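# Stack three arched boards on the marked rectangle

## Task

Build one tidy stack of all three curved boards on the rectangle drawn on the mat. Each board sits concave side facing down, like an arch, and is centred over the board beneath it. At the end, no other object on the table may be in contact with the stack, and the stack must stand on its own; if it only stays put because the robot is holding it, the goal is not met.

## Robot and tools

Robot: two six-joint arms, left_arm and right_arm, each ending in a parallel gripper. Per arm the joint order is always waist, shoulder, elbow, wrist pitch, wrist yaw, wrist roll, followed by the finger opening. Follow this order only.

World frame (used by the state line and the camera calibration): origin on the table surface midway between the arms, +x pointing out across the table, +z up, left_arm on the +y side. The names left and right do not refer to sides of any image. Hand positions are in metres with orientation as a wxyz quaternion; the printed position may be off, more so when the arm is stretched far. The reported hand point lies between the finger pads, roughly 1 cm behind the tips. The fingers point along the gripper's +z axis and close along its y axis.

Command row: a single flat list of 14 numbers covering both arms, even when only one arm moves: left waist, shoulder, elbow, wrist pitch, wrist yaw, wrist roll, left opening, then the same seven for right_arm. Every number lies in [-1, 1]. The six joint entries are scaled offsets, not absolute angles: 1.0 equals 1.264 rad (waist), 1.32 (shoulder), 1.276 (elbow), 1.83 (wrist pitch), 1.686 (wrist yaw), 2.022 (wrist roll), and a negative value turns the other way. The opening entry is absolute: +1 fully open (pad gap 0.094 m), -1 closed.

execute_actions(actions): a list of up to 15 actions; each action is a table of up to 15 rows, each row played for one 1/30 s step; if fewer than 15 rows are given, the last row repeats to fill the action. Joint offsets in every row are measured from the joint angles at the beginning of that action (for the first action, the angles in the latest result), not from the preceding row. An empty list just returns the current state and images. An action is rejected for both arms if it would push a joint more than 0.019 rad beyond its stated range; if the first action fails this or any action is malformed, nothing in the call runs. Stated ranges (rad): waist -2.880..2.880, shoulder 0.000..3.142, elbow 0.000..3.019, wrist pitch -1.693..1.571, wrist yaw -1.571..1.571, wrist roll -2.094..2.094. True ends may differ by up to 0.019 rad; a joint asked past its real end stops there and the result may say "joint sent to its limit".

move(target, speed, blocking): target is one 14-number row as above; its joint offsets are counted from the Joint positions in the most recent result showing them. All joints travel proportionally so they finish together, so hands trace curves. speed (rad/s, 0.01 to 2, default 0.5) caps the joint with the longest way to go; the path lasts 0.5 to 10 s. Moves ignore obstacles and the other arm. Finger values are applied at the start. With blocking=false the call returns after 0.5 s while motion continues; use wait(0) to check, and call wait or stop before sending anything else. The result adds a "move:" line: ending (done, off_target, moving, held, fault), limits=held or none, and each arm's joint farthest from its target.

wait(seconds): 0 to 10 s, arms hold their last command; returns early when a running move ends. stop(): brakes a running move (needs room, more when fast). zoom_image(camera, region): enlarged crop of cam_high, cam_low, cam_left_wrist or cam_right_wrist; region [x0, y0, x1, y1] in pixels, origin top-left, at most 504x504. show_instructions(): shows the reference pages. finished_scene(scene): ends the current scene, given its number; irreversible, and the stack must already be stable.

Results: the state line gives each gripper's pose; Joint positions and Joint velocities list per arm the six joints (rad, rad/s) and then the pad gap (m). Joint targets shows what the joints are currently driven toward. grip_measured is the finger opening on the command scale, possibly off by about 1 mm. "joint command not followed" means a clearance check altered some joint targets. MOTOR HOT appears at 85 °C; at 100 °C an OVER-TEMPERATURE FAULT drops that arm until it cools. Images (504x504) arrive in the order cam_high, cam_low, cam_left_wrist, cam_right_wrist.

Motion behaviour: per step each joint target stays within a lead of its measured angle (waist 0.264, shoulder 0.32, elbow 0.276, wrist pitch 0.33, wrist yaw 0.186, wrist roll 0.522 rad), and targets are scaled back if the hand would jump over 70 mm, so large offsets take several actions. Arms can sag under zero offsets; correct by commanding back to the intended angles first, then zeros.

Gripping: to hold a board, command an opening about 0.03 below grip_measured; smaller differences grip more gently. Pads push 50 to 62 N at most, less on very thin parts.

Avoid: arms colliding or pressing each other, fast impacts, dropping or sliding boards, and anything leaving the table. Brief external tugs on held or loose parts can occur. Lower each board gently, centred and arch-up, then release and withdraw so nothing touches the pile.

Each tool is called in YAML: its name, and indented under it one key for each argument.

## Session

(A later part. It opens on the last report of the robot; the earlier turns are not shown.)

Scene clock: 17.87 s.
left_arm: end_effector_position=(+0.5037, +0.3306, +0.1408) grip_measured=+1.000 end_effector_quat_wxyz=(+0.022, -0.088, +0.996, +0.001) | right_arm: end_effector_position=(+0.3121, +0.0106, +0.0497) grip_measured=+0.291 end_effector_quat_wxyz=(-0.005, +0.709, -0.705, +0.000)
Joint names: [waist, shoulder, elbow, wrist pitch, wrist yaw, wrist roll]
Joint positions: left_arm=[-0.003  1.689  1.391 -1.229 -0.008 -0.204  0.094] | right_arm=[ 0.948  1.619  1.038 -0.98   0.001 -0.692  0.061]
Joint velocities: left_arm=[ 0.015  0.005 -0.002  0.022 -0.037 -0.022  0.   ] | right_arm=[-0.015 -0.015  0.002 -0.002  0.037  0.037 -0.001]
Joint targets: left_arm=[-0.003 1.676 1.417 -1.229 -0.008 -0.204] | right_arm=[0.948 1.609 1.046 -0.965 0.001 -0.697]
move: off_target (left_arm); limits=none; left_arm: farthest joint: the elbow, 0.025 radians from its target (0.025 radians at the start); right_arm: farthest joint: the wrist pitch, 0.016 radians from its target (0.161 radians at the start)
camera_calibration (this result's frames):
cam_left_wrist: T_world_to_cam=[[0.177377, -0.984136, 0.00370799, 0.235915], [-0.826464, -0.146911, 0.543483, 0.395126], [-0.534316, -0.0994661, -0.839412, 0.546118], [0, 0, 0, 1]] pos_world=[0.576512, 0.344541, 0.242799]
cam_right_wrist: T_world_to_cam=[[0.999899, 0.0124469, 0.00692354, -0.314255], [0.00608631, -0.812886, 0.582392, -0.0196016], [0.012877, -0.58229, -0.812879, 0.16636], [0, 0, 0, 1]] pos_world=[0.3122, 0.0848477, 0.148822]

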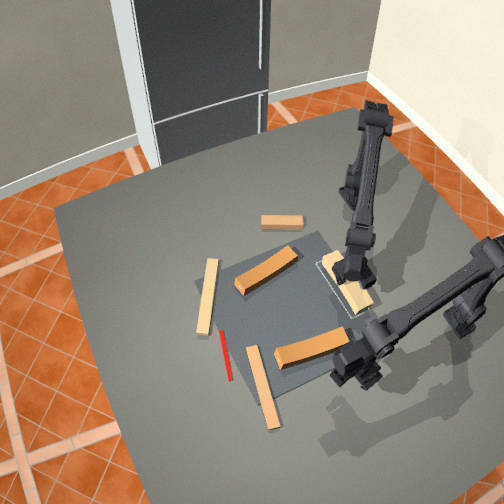

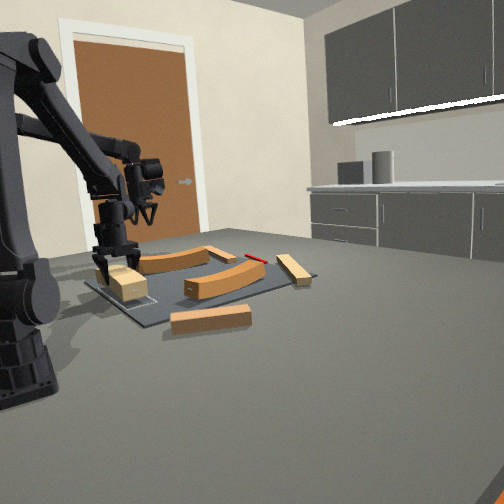

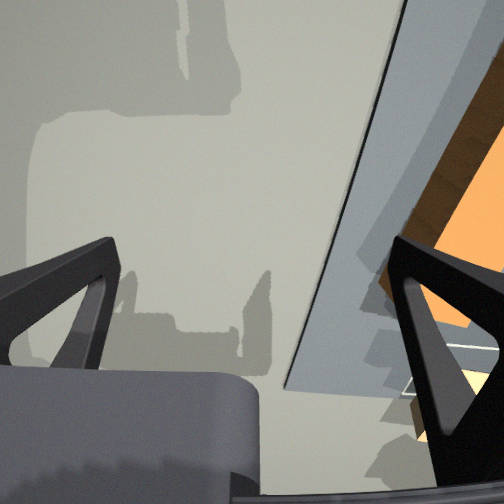

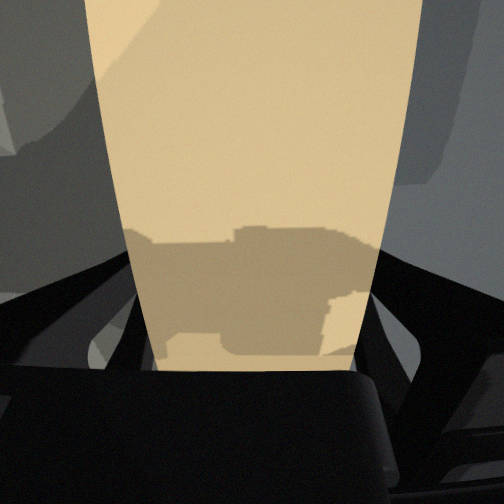

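move:
  target: [0,-0.01,0.02,0,0,0,1,-0.023,0.005,0.008,0.012,0,-0.017,0.255]
  speed: 0.08

zoom_image:
  camera: "cam_high"
  region: [295,225,405,335]

zoom_image:
  camera: "cam_low"
  region: [70,230,190,330]

Scene clock: 19.43 s.
left_arm: end_effector_position=(+0.5037, +0.3306, +0.1408) grip_measured=+1.000 end_effector_quat_wxyz=(+0.022, -0.088, +0.996, +0.001) | right_arm: end_effector_position=(+0.3187, +0.0037, +0.0428) grip_measured=+0.291 end_effector_quat_wxyz=(+0.001, +0.710, -0.704, +0.001)
Joint names: [waist, shoulder, elbow, wrist pitch, wrist yaw, wrist roll]
Joint positions: left_arm=[-0.003  1.689  1.391 -1.229 -0.008 -0.204  0.094] | right_arm=[ 0.926  1.633  1.034 -0.972  0.001 -0.716  0.061]
Joint velocities: left_arm=[-0.005  0.005  0.002 -0.007 -0.007 -0.022  0.   ] | right_arm=[ 0.005  0.005 -0.017  0.002  0.022  0.037  0.   ]
Joint targets: left_arm=[-0.003 1.676 1.417 -1.229 -0.008 -0.204] | right_arm=[0.919 1.626 1.048 -0.958 0.001 -0.726]
move: off_target (left_arm); limits=none; left_arm: farthest joint: the elbow, 0.025 radians from its target (0.025 radians at the start); right_arm: farthest joint: the elbow, 0.014 radians from its target (0.011 radians at the start)
camera_calibration (this result's frames):
cam_left_wrist: T_world_to_cam=[[0.177377, -0.984136, 0.00370799, 0.235915], [-0.826464, -0.146911, 0.543483, 0.395126], [-0.534316, -0.0994661, -0.839412, 0.546118], [0, 0, 0, 1]] pos_world=[0.576512, 0.344541, 0.242799]
cam_right_wrist: T_world_to_cam=[[0.999897, 0.0143829, 0.000265671, -0.320429], [0.011469, -0.808196, 0.588801, -0.02322], [0.00868338, -0.588738, -0.808278, 0.157764], [0, 0, 0, 1]] pos_world=[0.319293, 0.0787237, 0.141274]

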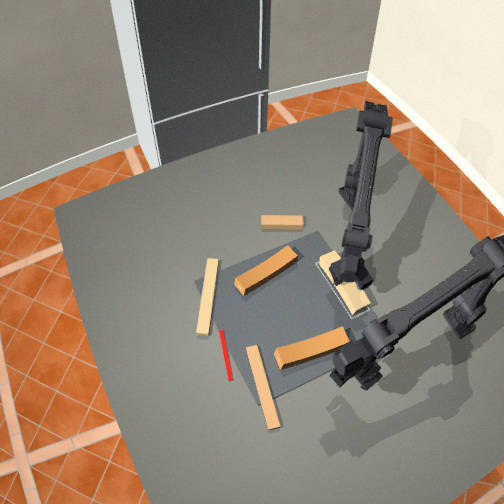

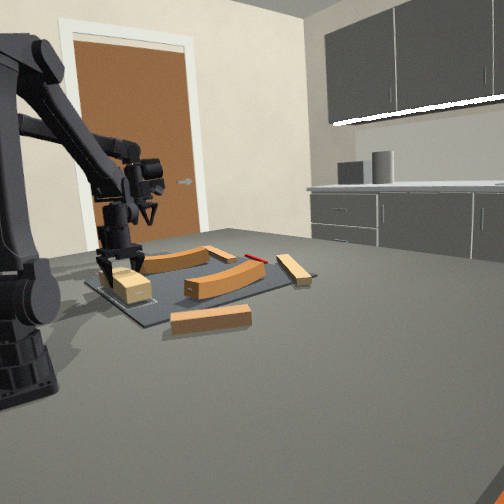

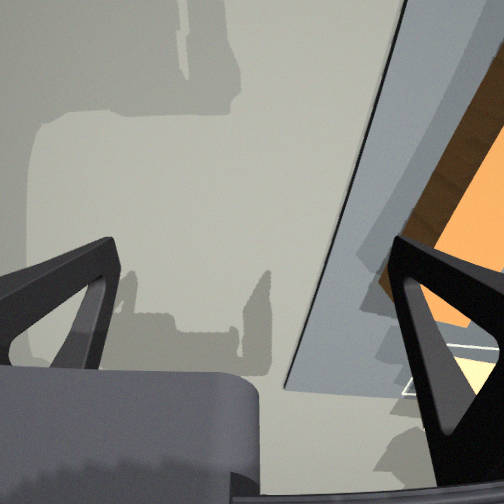

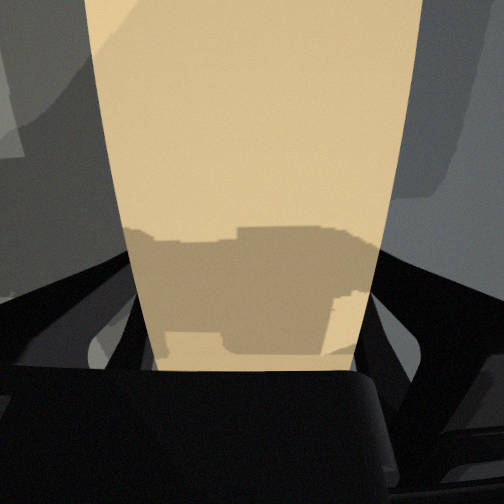

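Region (295, 225, 405, 335) of cam_high's 504x504 image, scaled by 4.582, with more detail than that image has.

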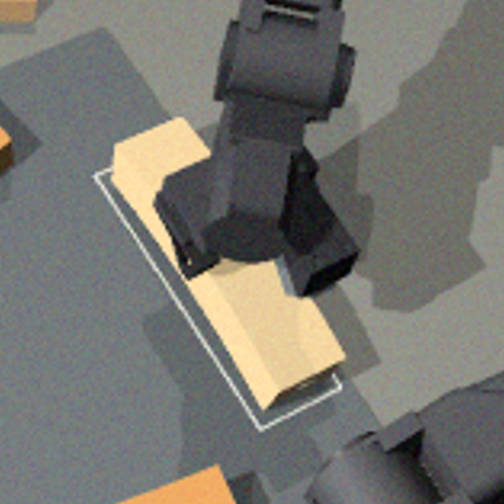

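Region (70, 230, 190, 330) of cam_low's 504x504 image, scaled by 4.200, with more detail than that image has.

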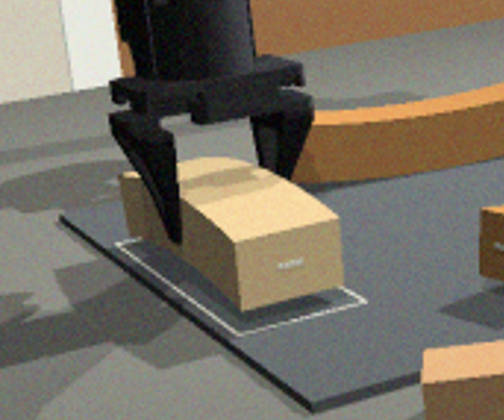

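move:
  target: [0,-0.01,0.02,0,0,0,1,0,0.008,0.008,0.012,0,0,0.255]
  speed: 0.05

zoom_image:
  camera: "cam_high"
  region: [295,225,405,335]

zoom_image:
  camera: "cam_low"
  region: [70,230,190,330]

Scene clock: 20.53 s.
left_arm: end_effector_position=(+0.5037, +0.3306, +0.1408) grip_measured=+1.000 end_effector_quat_wxyz=(+0.022, -0.088, +0.996, +0.001) | right_arm: end_effector_position=(+0.3174, +0.0022, +0.0368) grip_measured=+0.291 end_effector_quat_wxyz=(+0.007, +0.710, -0.704, +0.001)
Joint names: [waist, shoulder, elbow, wrist pitch, wrist yaw, wrist roll]
Joint positions: left_arm=[-0.003  1.689  1.391 -1.229 -0.008 -0.204  0.094] | right_arm=[ 0.926  1.645  1.03  -0.969  0.001 -0.716  0.061]
Joint velocities: left_arm=[ 0.005 -0.024 -0.007 -0.002  0.022 -0.037  0.   ] | right_arm=[-0.005 -0.015 -0.007  0.017 -0.007  0.007  0.   ]
Joint targets: left_arm=[-0.003 1.676 1.417 -1.229 -0.008 -0.204] | right_arm=[0.926 1.644 1.044 -0.950 0.001 -0.716]
move: off_target (left_arm); limits=none; left_arm: farthest joint: the elbow, 0.025 radians from its target (0.025 radians at the start); right_arm: farthest joint: the wrist pitch, 0.019 radians from its target (0.022 radians at the start)
camera_calibration (this result's frames):
cam_left_wrist: T_world_to_cam=[[0.177377, -0.984136, 0.00370799, 0.235915], [-0.826464, -0.146911, 0.543483, 0.395126], [-0.534316, -0.0994661, -0.839412, 0.546118], [0, 0, 0, 1]] pos_world=[0.576512, 0.344541, 0.242799]
cam_right_wrist: T_world_to_cam=[[0.999861, 0.0147293, -0.00780471, -0.318799], [0.0164783, -0.802695, 0.596162, -0.0227791], [0.00251628, -0.596208, -0.802826, 0.153813], [0, 0, 0, 1]] pos_world=[0.318743, 0.0781153, 0.134577]

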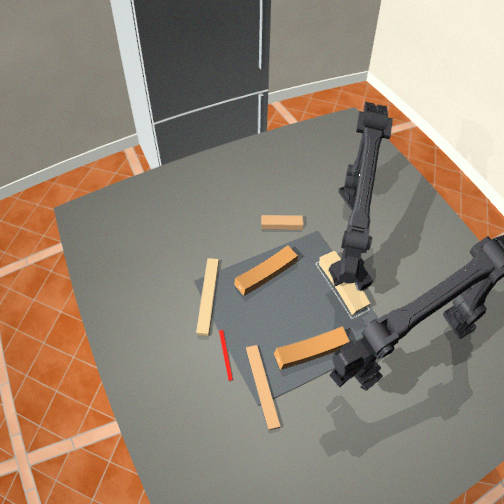

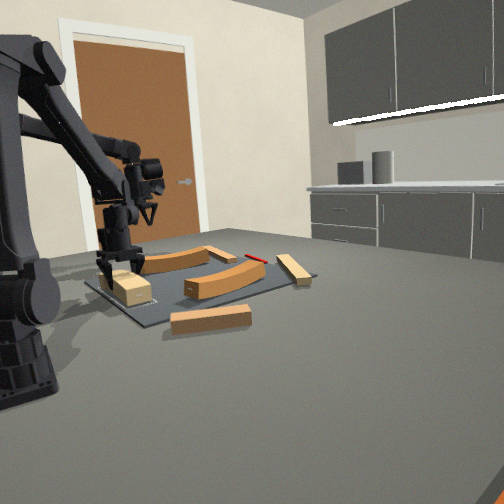

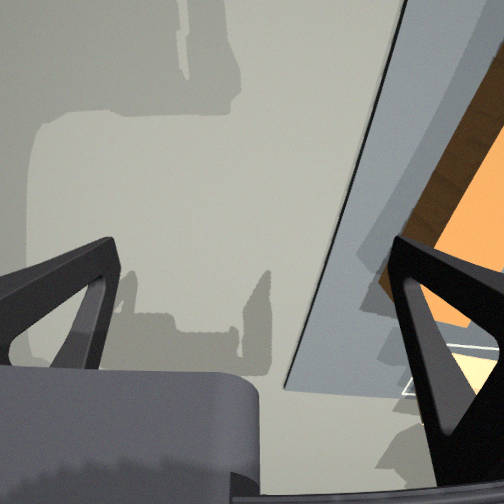

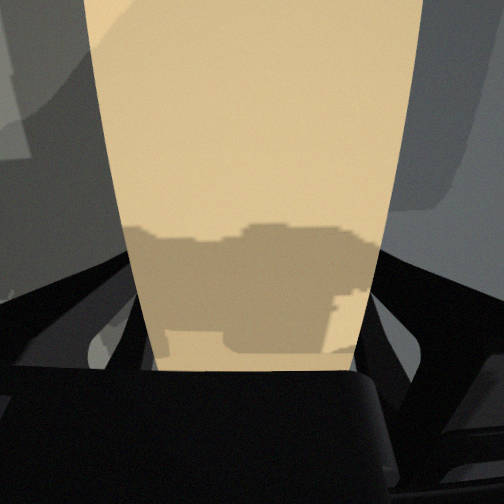

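Region (295, 225, 405, 335) of cam_high's 504x504 image, scaled by 4.582, with more detail than that image has.

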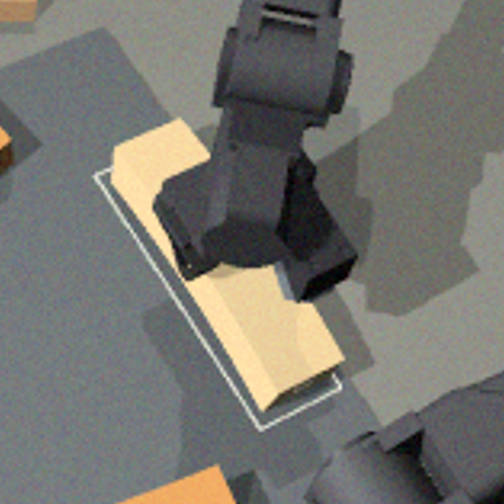

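Region (70, 230, 190, 330) of cam_low's 504x504 image, scaled by 4.200, with more detail than that image has.

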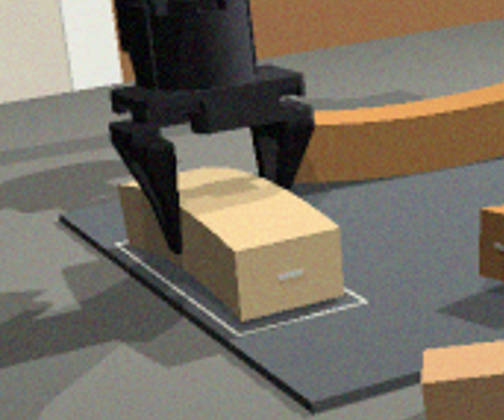

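move:
  target: [0,-0.01,0.02,0,0,0,1,0,0.007,0.012,0.016,0,0,0.255]
  speed: 0.05

zoom_image:
  camera: "cam_low"
  region: [70,230,190,330]

Scene clock: 21.53 s.
left_arm: end_effector_position=(+0.5037, +0.3306, +0.1408) grip_measured=+1.000 end_effector_quat_wxyz=(+0.022, -0.088, +0.996, +0.001) | right_arm: end_effector_position=(+0.3174, +0.0022, +0.0363) grip_measured=+0.291 end_effector_quat_wxyz=(+0.007, +0.711, -0.704, +0.001)
Joint names: [waist, shoulder, elbow, wrist pitch, wrist yaw, wrist roll]
Joint positions: left_arm=[-0.003  1.689  1.391 -1.229 -0.008 -0.204  0.094] | right_arm=[ 0.926  1.646  1.029 -0.967  0.001 -0.717  0.061]
Joint velocities: left_arm=[-0.015  0.005 -0.012 -0.007  0.037  0.007  0.   ] | right_arm=[ 0.005 -0.005 -0.002  0.002  0.051  0.022 -0.   ]
Joint targets: left_arm=[-0.003 1.676 1.417 -1.229 -0.008 -0.204] | right_arm=[0.926 1.654 1.045 -0.940 0.001 -0.716]
move: off_target (left_arm, right_arm); limits=none; left_arm: farthest joint: the elbow, 0.025 radians from its target (0.025 radians at the start); right_arm: farthest joint: the wrist pitch, 0.027 radians from its target (0.029 radians at the start)
camera_calibration (this result's frames):
cam_left_wrist: T_world_to_cam=[[0.177377, -0.984136, 0.00370799, 0.235915], [-0.826464, -0.146911, 0.543483, 0.395126], [-0.534316, -0.0994661, -0.839412, 0.546118], [0, 0, 0, 1]] pos_world=[0.576512, 0.344541, 0.242799]
cam_right_wrist: T_world_to_cam=[[0.999845, 0.0158758, -0.00756458, -0.318837], [0.0172565, -0.802854, 0.595926, -0.0226644], [0.00338755, -0.595964, -0.803004, 0.153119], [0, 0, 0, 1]] pos_world=[0.31866, 0.0781188, 0.134049]

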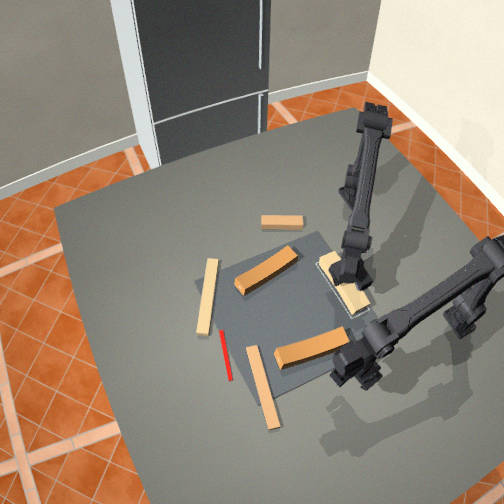

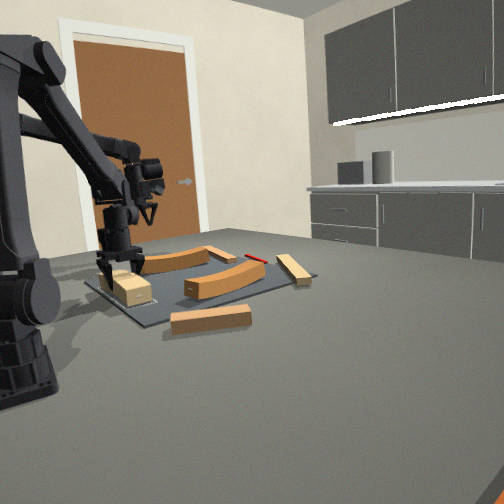

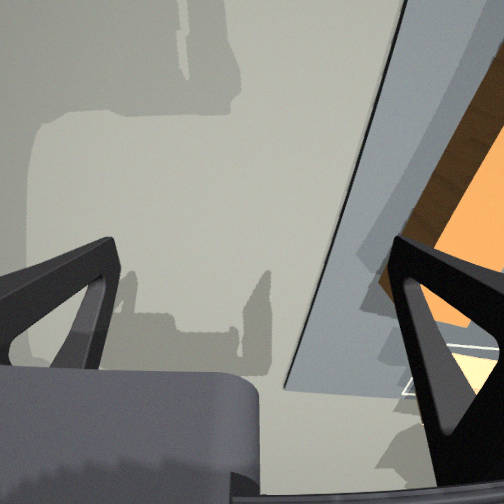

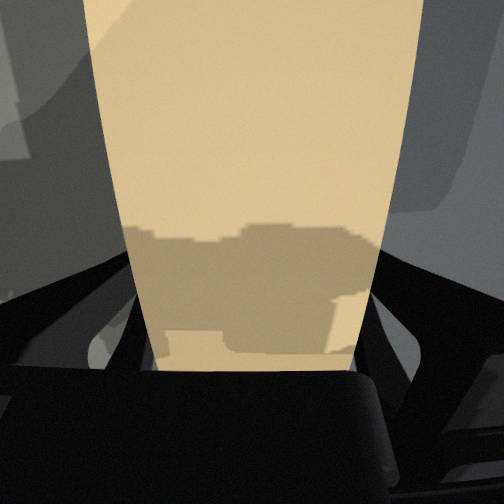

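Region (70, 230, 190, 330) of cam_low's 504x504 image, scaled by 4.200, with more detail than that image has.

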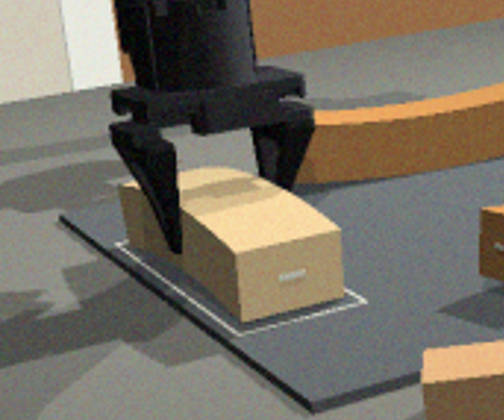

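execute_actions:
  actions:
    - [[0,-0.01,0.02,0,0,0,1,0,0,0.01,0.005,0,0,0.27],[0,-0.01,0.02,0,0,0,1,0,0,0.01,0.005,0,0,0.285],[0,-0.01,0.02,0,0,0,1,0,0,0.01,0.005,0,0,0.3],[0,-0.01,0.02,0,0,0,1,0,0,0.01,0.005,0,0,0.33],[0,-0.01,0.02,0,0,0,1,0,0,0.01,0.005,0,0,0.4],[0,-0.01,0.02,0,0,0,1,0,0,0.01,0.005,0,0,0.5],[0,-0.01,0.02,0,0,0,1,0,0,0.01,0.005,0,0,0.7],[0,-0.01,0.02,0,0,0,1,0,0,0.01,0.005,0,0,1]]

move:
  target: [0,-0.01,0.02,0,0,0,1,0,-0.19,0.03,-0.1,0,0,1]
  speed: 0.5

Scene clock: 22.53 s.
left_arm: end_effector_position=(+0.5037, +0.3306, +0.1408) grip_measured=+1.000 end_effector_quat_wxyz=(+0.022, -0.088, +0.996, +0.001) | right_arm: end_effector_position=(+0.3174, +0.0022, +0.0363) grip_measured=+1.000 end_effector_quat_wxyz=(+0.007, +0.711, -0.704, +0.001)
Joint names: [waist, shoulder, elbow, wrist pitch, wrist yaw, wrist roll]
Joint positions: left_arm=[-0.003  1.689  1.391 -1.229 -0.008 -0.204  0.094] | right_arm=[ 0.926  1.646  1.029 -0.967  0.001 -0.717  0.094]
Joint velocities: left_arm=[-0.015  0.015 -0.007  0.002  0.051  0.066  0.   ] | right_arm=[-0.015  0.005 -0.007 -0.007  0.066 -0.022  0.   ]
Joint targets: left_arm=[-0.003 1.676 1.417 -1.229 -0.008 -0.204] | right_arm=[0.926 1.646 1.042 -0.958 0.001 -0.717]
camera_calibration (this result's frames):
cam_left_wrist: T_world_to_cam=[[0.177377, -0.984136, 0.00370799, 0.235915], [-0.826464, -0.146911, 0.543483, 0.395126], [-0.534316, -0.0994661, -0.839412, 0.546118], [0, 0, 0, 1]] pos_world=[0.576512, 0.344541, 0.242799]
cam_right_wrist: T_world_to_cam=[[0.999845, 0.0158758, -0.00756458, -0.318837], [0.0172565, -0.802854, 0.595926, -0.0226644], [0.00338755, -0.595964, -0.803004, 0.153119], [0, 0, 0, 1]] pos_world=[0.31866, 0.0781188, 0.134049]

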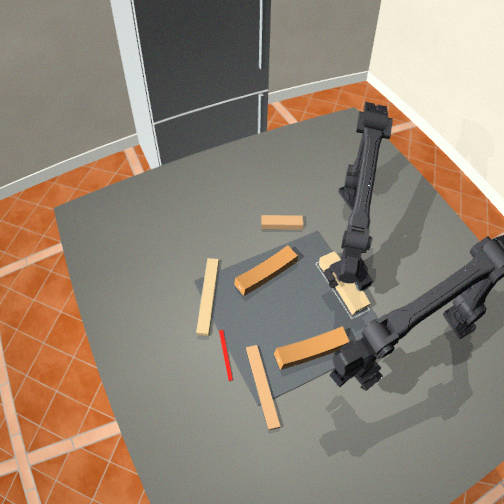

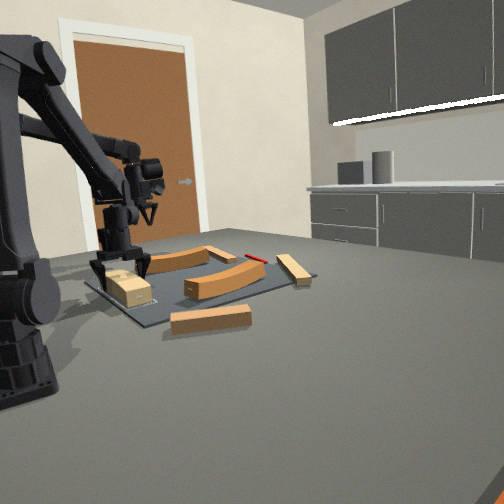

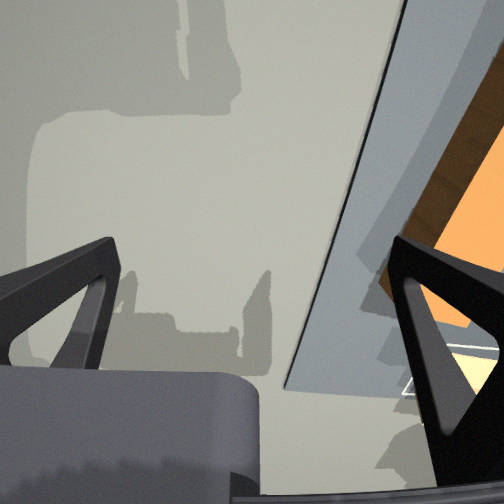

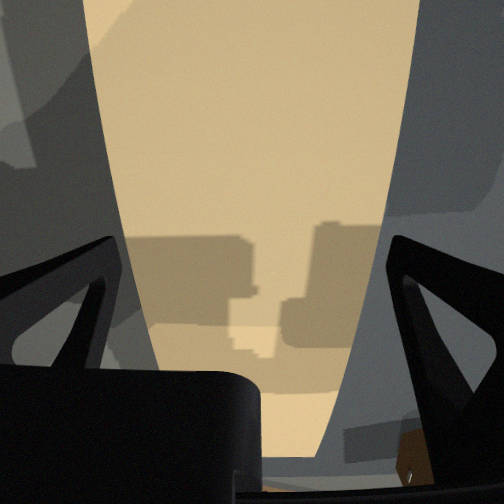

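Scene clock: 23.50 s.
left_arm: end_effector_position=(+0.5037, +0.3306, +0.1408) grip_measured=+1.000 end_effector_quat_wxyz=(+0.022, -0.088, +0.996, +0.001) | right_arm: end_effector_position=(+0.2974, -0.0212, +0.1339) grip_measured=+1.000 end_effector_quat_wxyz=(-0.034, +0.710, -0.703, -0.002)
Joint names: [waist, shoulder, elbow, wrist pitch, wrist yaw, wrist roll]
Joint positions: left_arm=[-0.003  1.689  1.391 -1.229 -0.008 -0.204  0.094] | right_arm=[ 0.926  1.393  1.029 -1.138  0.001 -0.717  0.094]
Joint velocities: left_arm=[-0.005 -0.005 -0.007 -0.022  0.022 -0.037  0.   ] | right_arm=[-0.015  0.005  0.002  0.007  0.037  0.11   0.   ]
Joint targets: left_arm=[-0.003 1.676 1.417 -1.229 -0.008 -0.204] | right_arm=[0.926 1.395 1.068 -1.150 0.001 -0.717]
move: off_target (left_arm, right_arm); limits=none; left_arm: farthest joint: the elbow, 0.025 radians from its target (0.025 radians at the start); right_arm: farthest joint: the elbow, 0.038 radians from its target (0.038 radians at the start)
camera_calibration (this result's frames):
cam_left_wrist: T_world_to_cam=[[0.177377, -0.984136, 0.00370799, 0.235915], [-0.826464, -0.146911, 0.543483, 0.395126], [-0.534316, -0.0994661, -0.839412, 0.546118], [0, 0, 0, 1]] pos_world=[0.576512, 0.344541, 0.242799]
cam_right_wrist: T_world_to_cam=[[0.998825, 0.0146827, 0.0461829, -0.304604], [-0.012895, -0.838112, 0.545346, -0.0843273], [0.0467136, -0.545301, -0.836938, 0.210351], [0, 0, 0, 1]] pos_world=[0.293332, 0.0485014, 0.236106]

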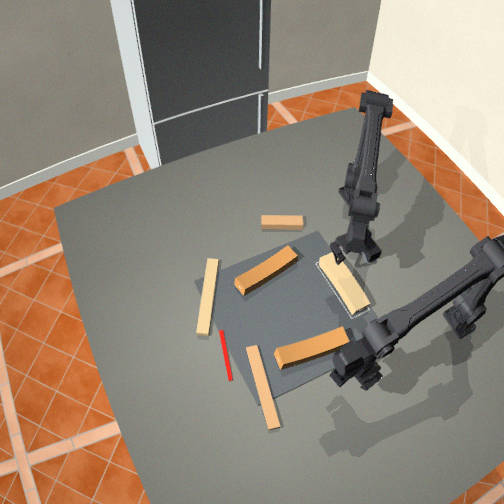

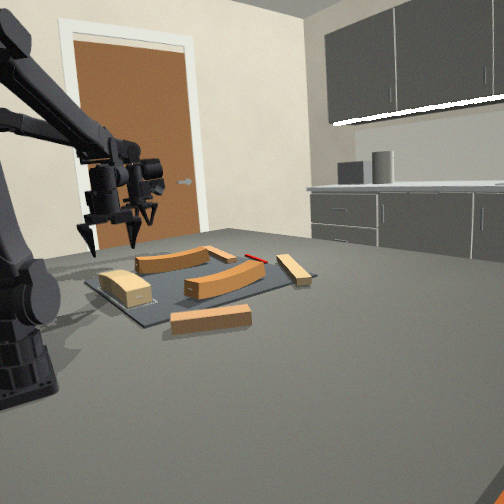

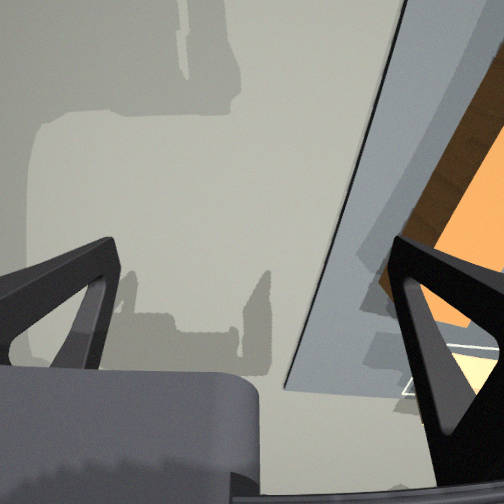

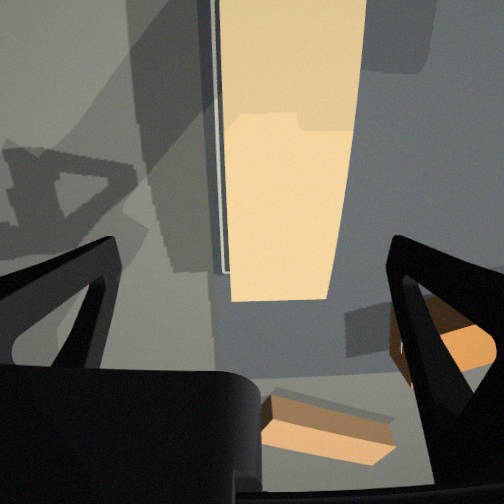

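move:
  target: [-0.248,0.03,-0.006,0,0.008,0,1,-0.93,-0.166,-0.29,0.914,-0.668,0.99,1]
  speed: 1.3

Scene clock: 26.23 s.
left_arm: end_effector_position=(+0.4741, +0.1723, +0.1375) grip_measured=+1.000 end_effector_quat_wxyz=(+0.017, +0.069, +0.997, -0.007) | right_arm: end_effector_position=(+0.4903, -0.3044, +0.3124) grip_measured=+1.000 end_effector_quat_wxyz=(+0.351, +0.169, +0.689, +0.611)
Joint names: [waist, shoulder, elbow, wrist pitch, wrist yaw, wrist roll]
Joint positions: left_arm=[-0.316  1.696  1.391 -1.229  0.004 -0.204  0.094] | right_arm=[-0.25   1.192  0.664  0.511 -1.122  1.274  0.094]
Joint velocities: left_arm=[-0.005 -0.005  0.022 -0.007  0.066  0.037  0.   ] | right_arm=[ 0.005  0.005  0.002  0.017 -0.022 -0.007  0.   ]
Joint targets: left_arm=[-0.316 1.729 1.384 -1.229 0.005 -0.204] | right_arm=[-0.250 1.174 0.659 0.534 -1.125 1.285]
move: off_target (left_arm, right_arm); limits=none; left_arm: farthest joint: the shoulder, 0.033 radians from its target (0.039 radians at the start); right_arm: farthest joint: the wrist pitch, 0.024 radians from its target (1.673 radians at the start)
camera_calibration (this result's frames):
cam_left_wrist: T_world_to_cam=[[-0.134844, -0.99077, 0.0138619, 0.233128], [-0.825759, 0.120096, 0.551089, 0.301813], [-0.547667, 0.0628646, -0.834331, 0.489379], [0, 0, 0, 1]] pos_world=[0.548677, 0.163965, 0.238747]
cam_right_wrist: T_world_to_cam=[[0.199872, -0.200616, -0.959064, 0.138822], [-0.968427, 0.108395, -0.224498, 0.580523], [0.148995, 0.973655, -0.172616, 0.40099], [0, 0, 0, 1]] pos_world=[0.474702, -0.425502, 0.332683]

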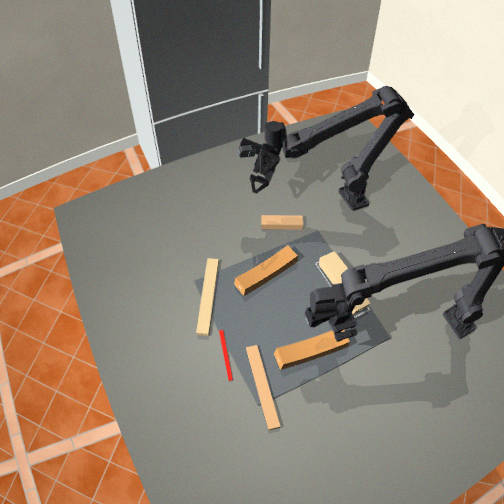

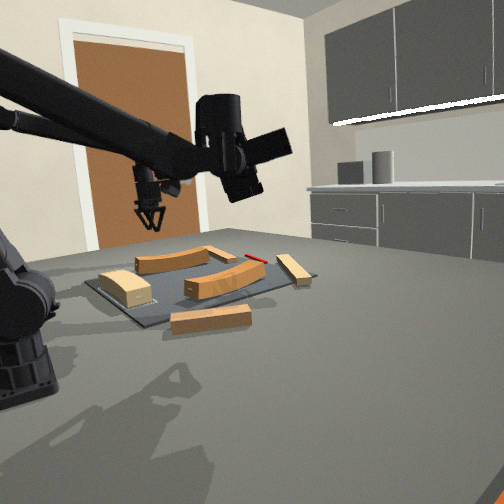

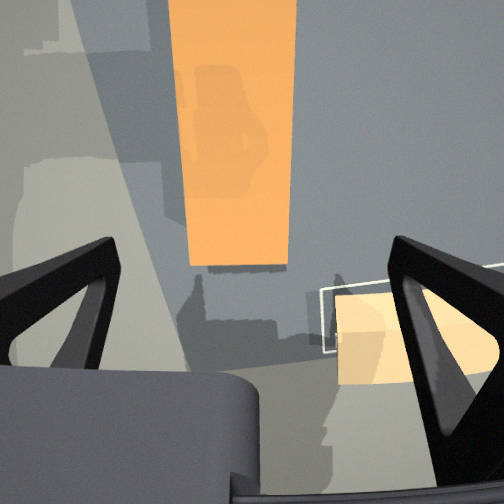

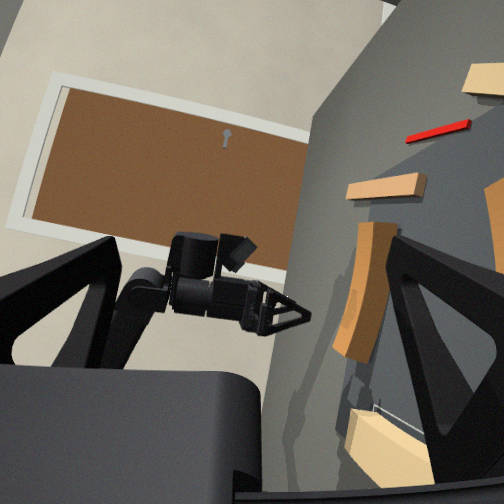

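move:
  target: [0.016,0.148,-0.114,0.152,0,0.008,1,0,-0.013,0.02,0.013,0,0.154,1]
  speed: 0.35

Scene clock: 28.20 s.
left_arm: end_effector_position=(+0.4739, +0.1796, +0.0070) grip_measured=+1.000 end_effector_quat_wxyz=(-0.003, +0.066, +0.998, -0.001) | right_arm: end_effector_position=(+0.4903, -0.3044, +0.3124) grip_measured=+1.000 end_effector_quat_wxyz=(+0.255, +0.270, +0.656, +0.657)
Joint names: [waist, shoulder, elbow, wrist pitch, wrist yaw, wrist roll]
Joint positions: left_arm=[-0.303  1.866  1.251 -0.963  0.003 -0.197  0.094] | right_arm=[-0.25   1.192  0.664  0.511 -1.122  1.576  0.094]
Joint velocities: left_arm=[-0.005 -0.024  0.007  0.002  0.037  0.066  0.   ] | right_arm=[ 0.005 -0.005 -0.002 -0.012 -0.022 -0.007  0.   ]
Joint targets: left_arm=[-0.296 1.891 1.246 -0.951 0.004 -0.187] | right_arm=[-0.250 1.175 0.689 0.535 -1.122 1.586]
move: off_target (left_arm, right_arm); limits=none; left_arm: farthest joint: the shoulder, 0.026 radians from its target (0.195 radians at the start); right_arm: farthest joint: the elbow, 0.026 radians from its target (0.026 radians at the start)
camera_calibration (this result's frames):
cam_left_wrist: T_world_to_cam=[[-0.128033, -0.991759, 0.00460474, 0.239179], [-0.803245, 0.106418, 0.586066, 0.364233], [-0.581726, 0.0713371, -0.81025, 0.394445], [0, 0, 0, 1]] pos_world=[0.552651, 0.170309, 0.105033]
cam_right_wrist: T_world_to_cam=[[-0.0157864, 0.00423179, -0.999866, 0.319654], [-0.991061, 0.132418, 0.0162078, 0.523748], [0.132469, 0.991185, 0.00210356, 0.359854], [0, 0, 0, 1]] pos_world=[0.476443, -0.427388, 0.310365]

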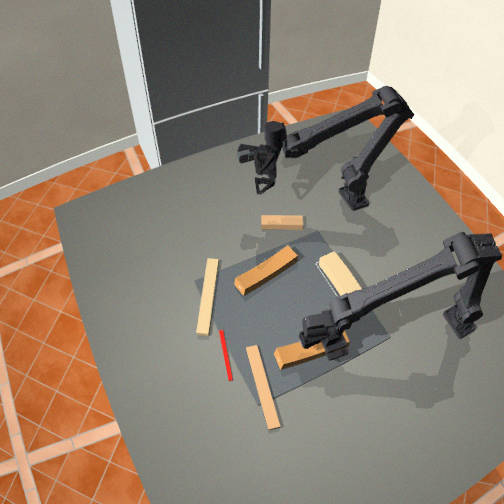

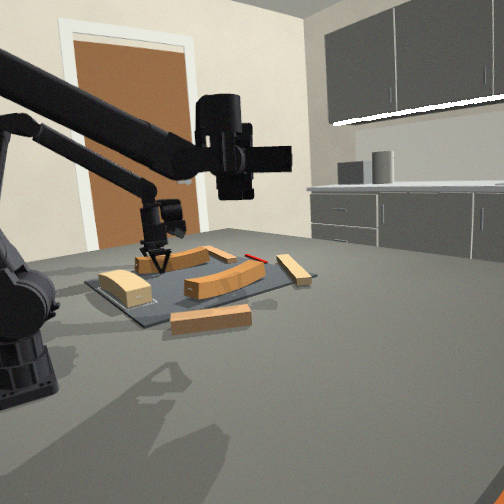

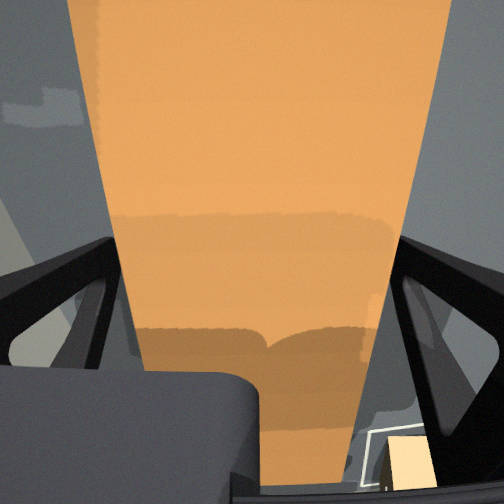

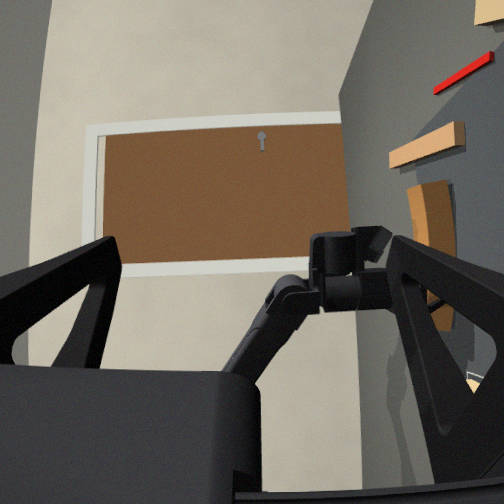

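execute_actions:
  actions:
    - [[0,0,0.01,0,0,0,0.8,0,-0.013,0.02,0.013,0,0,1],[0,0,0.01,0,0,0,0.6,0,-0.013,0.02,0.013,0,0,1],[0,0,0.01,0,0,0,0.6,0,-0.013,0.02,0.013,0,0,1],[0,0,0.01,0,0,0,0.55,0,-0.013,0.02,0.013,0,0,1],[0,0,0.01,0,0,0,0.5,0,-0.013,0.02,0.013,0,0,1],[0,0,0.01,0,0,0,0.47,0,-0.013,0.02,0.013,0,0,1],[0,0,0.01,0,0,0,0.44,0,-0.013,0.02,0.013,0,0,1],[0,0,0.01,0,0,0,0.41,0,-0.013,0.02,0.013,0,0,1],[0,0,0.01,0,0,0,0.38,0,-0.013,0.02,0.013,0,0,1],[0,0,0.01,0,0,0,0.35,0,-0.013,0.02,0.013,0,0,1],[0,0,0.01,0,0,0,0.32,0,-0.013,0.02,0.013,0,0,1],[0,0,0.01,0,0,0,0.29,0,-0.013,0.02,0.013,0,0,1],[0,0,0.01,0,0,0,0.26,0,-0.013,0.02,0.013,0,0,1],[0,0,0.01,0,0,0,0.24,0,-0.013,0.02,0.013,0,0,1]]

wait:
  seconds: 0.2

Scene clock: 29.03 s.
left_arm: end_effector_position=(+0.4740, +0.1798, +0.0070) grip_measured=+0.245 end_effector_quat_wxyz=(-0.003, +0.066, +0.998, -0.001) | right_arm: end_effector_position=(+0.4903, -0.3044, +0.3124) grip_measured=+1.000 end_effector_quat_wxyz=(+0.255, +0.271, +0.656, +0.657)
Joint names: [waist, shoulder, elbow, wrist pitch, wrist yaw, wrist roll]
Joint positions: left_arm=[-0.302  1.866  1.251 -0.963  0.003 -0.197  0.058] | right_arm=[-0.25   1.192  0.664  0.511 -1.122  1.577  0.094]
Joint velocities: left_arm=[-0.015 -0.015 -0.012 -0.012 -0.081 -0.051 -0.003] | right_arm=[ 0.005 -0.005 -0.012 -0.037  0.037  0.022  0.   ]
Joint targets: left_arm=[-0.302 1.866 1.264 -0.963 0.004 -0.197] | right_arm=[-0.250 1.175 0.689 0.535 -1.122 1.576]
camera_calibration (this result's frames):
cam_left_wrist: T_world_to_cam=[[-0.127658, -0.991809, 0.00423089, 0.239267], [-0.803357, 0.105901, 0.586005, 0.364421], [-0.581654, 0.0714092, -0.810296, 0.394429], [0, 0, 0, 1]] pos_world=[0.552726, 0.170548, 0.105039]
cam_right_wrist: T_world_to_cam=[[-0.0163389, 0.00475781, -0.999855, 0.320081], [-0.991052, 0.132415, 0.0168251, 0.523549], [0.132476, 0.991183, 0.00255171, 0.35971], [0, 0, 0, 1]] pos_world=[0.476441, -0.427387, 0.310308]

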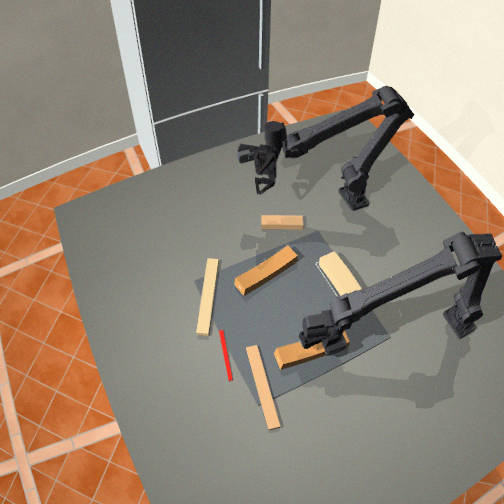

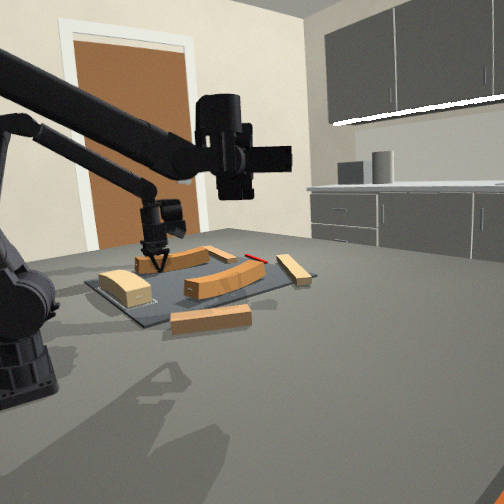

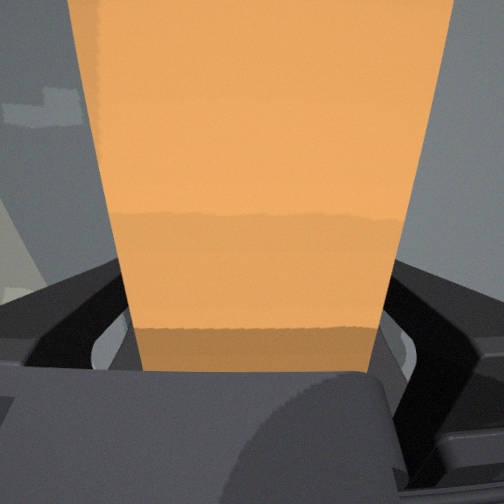

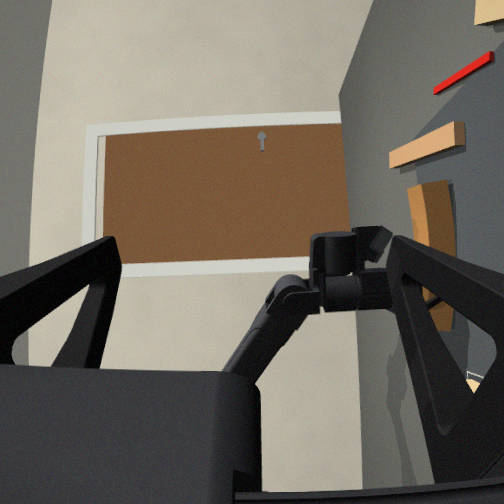

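Scene clock: 29.23 s.
left_arm: end_effector_position=(+0.4740, +0.1798, +0.0070) grip_measured=+0.243 end_effector_quat_wxyz=(-0.003, +0.066, +0.998, -0.001) | right_arm: end_effector_position=(+0.4903, -0.3044, +0.3124) grip_measured=+1.000 end_effector_quat_wxyz=(+0.255, +0.271, +0.656, +0.657)
Joint names: [waist, shoulder, elbow, wrist pitch, wrist yaw, wrist roll]
Joint positions: left_arm=[-0.302  1.866  1.251 -0.963  0.003 -0.197  0.058] | right_arm=[-0.25   1.192  0.664  0.511 -1.122  1.577  0.094]
Joint velocities: left_arm=[-0.005 -0.005  0.007  0.002  0.022 -0.066 -0.   ] | right_arm=[ 0.015 -0.005 -0.017  0.002  0.037  0.007  0.   ]
Joint targets: left_arm=[-0.302 1.866 1.264 -0.963 0.003 -0.197] | right_arm=[-0.250 1.175 0.689 0.535 -1.122 1.576]
wait: 0.20 s; at rest by 0.17 s
camera_calibration (this result's frames):
cam_left_wrist: T_world_to_cam=[[-0.127658, -0.991809, 0.00423089, 0.239267], [-0.803357, 0.105901, 0.586005, 0.364421], [-0.581654, 0.0714092, -0.810296, 0.394429], [0, 0, 0, 1]] pos_world=[0.552726, 0.170548, 0.105039]
cam_right_wrist: T_world_to_cam=[[-0.0163389, 0.00475781, -0.999855, 0.320081], [-0.991052, 0.132415, 0.0168251, 0.523549], [0.132476, 0.991183, 0.00255171, 0.35971], [0, 0, 0, 1]] pos_world=[0.476441, -0.427387, 0.310308]

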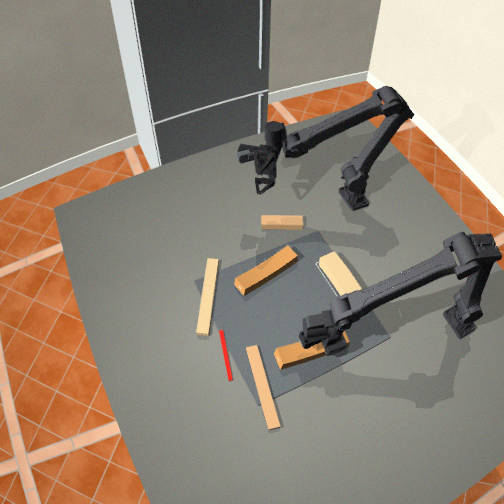

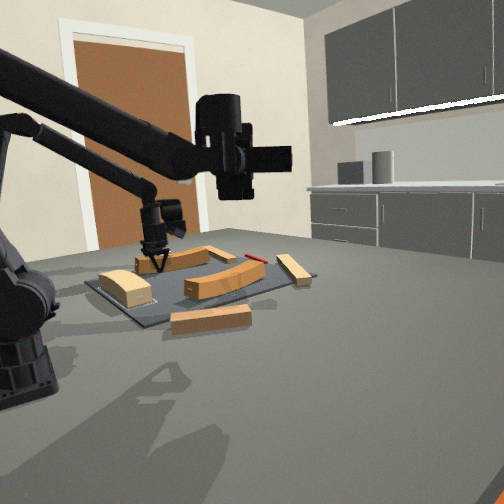

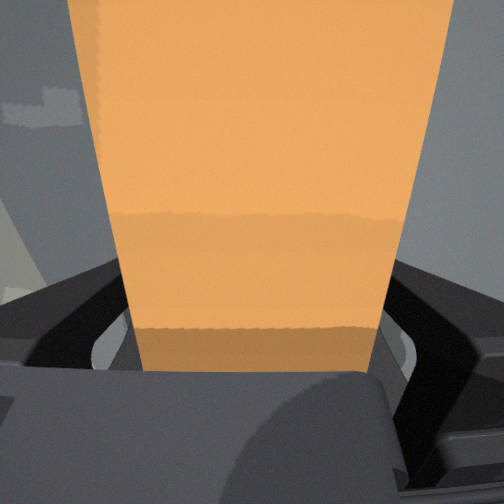

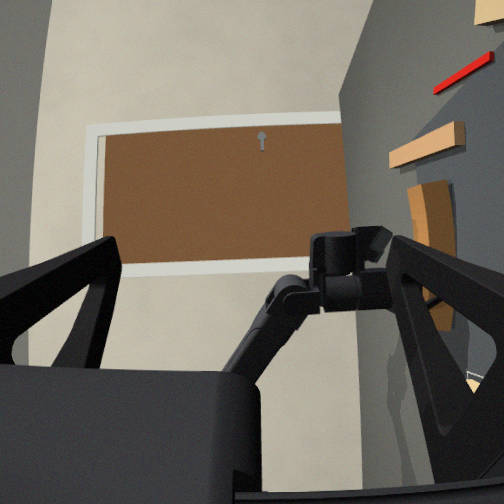

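execute_actions:
  actions:
    - [[0,0,0.01,0,0,0,0.22,0,-0.013,0.02,0.013,0,0,1],[0,0,0.01,0,0,0,0.20,0,-0.013,0.02,0.013,0,0,1],[0,0,0.01,0,0,0,0.18,0,-0.013,0.02,0.013,0,0,1],[0,0,0.01,0,0,0,0.16,0,-0.013,0.02,0.013,0,0,1],[0,0,0.01,0,0,0,0.14,0,-0.013,0.02,0.013,0,0,1]]

Scene clock: 29.90 s.
left_arm: end_effector_position=(+0.4740, +0.1798, +0.0070) grip_measured=+0.220 end_effector_quat_wxyz=(-0.003, +0.066, +0.998, -0.001) | right_arm: end_effector_position=(+0.4903, -0.3044, +0.3124) grip_measured=+1.000 end_effector_quat_wxyz=(+0.255, +0.271, +0.656, +0.657)
Joint names: [waist, shoulder, elbow, wrist pitch, wrist yaw, wrist roll]
Joint positions: left_arm=[-0.302  1.866  1.251 -0.963  0.003 -0.197  0.057] | right_arm=[-0.25   1.192  0.664  0.511 -1.122  1.577  0.094]
Joint velocities: left_arm=[-0.005 -0.005  0.002 -0.007 -0.066  0.037 -0.001] | right_arm=[-0.015  0.005  0.017 -0.012 -0.007 -0.022  0.   ]
Joint targets: left_arm=[-0.302 1.866 1.264 -0.963 0.003 -0.197] | right_arm=[-0.250 1.175 0.689 0.535 -1.122 1.577]
camera_calibration (this result's frames):
cam_left_wrist: T_world_to_cam=[[-0.127658, -0.991809, 0.00423089, 0.239267], [-0.803357, 0.105901, 0.586005, 0.364421], [-0.581654, 0.0714092, -0.810296, 0.394429], [0, 0, 0, 1]] pos_world=[0.552726, 0.170548, 0.105039]
cam_right_wrist: T_world_to_cam=[[-0.0163389, 0.00475781, -0.999855, 0.320081], [-0.991052, 0.132415, 0.0168251, 0.523549], [0.132476, 0.991183, 0.00255171, 0.35971], [0, 0, 0, 1]] pos_world=[0.476441, -0.427387, 0.310308]

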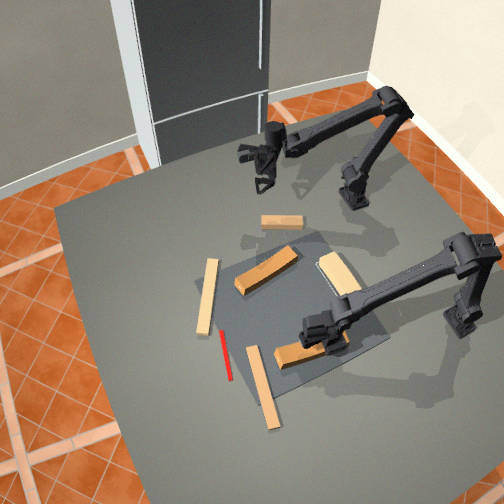

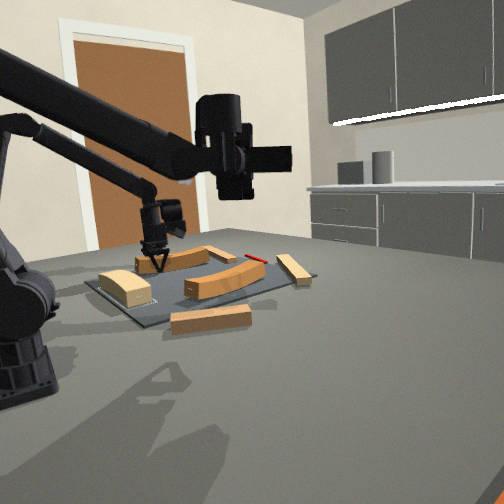

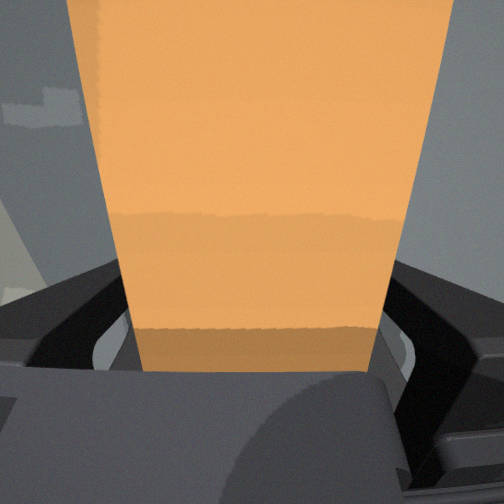

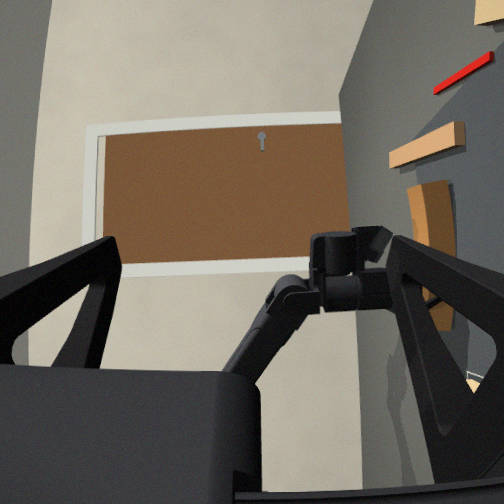

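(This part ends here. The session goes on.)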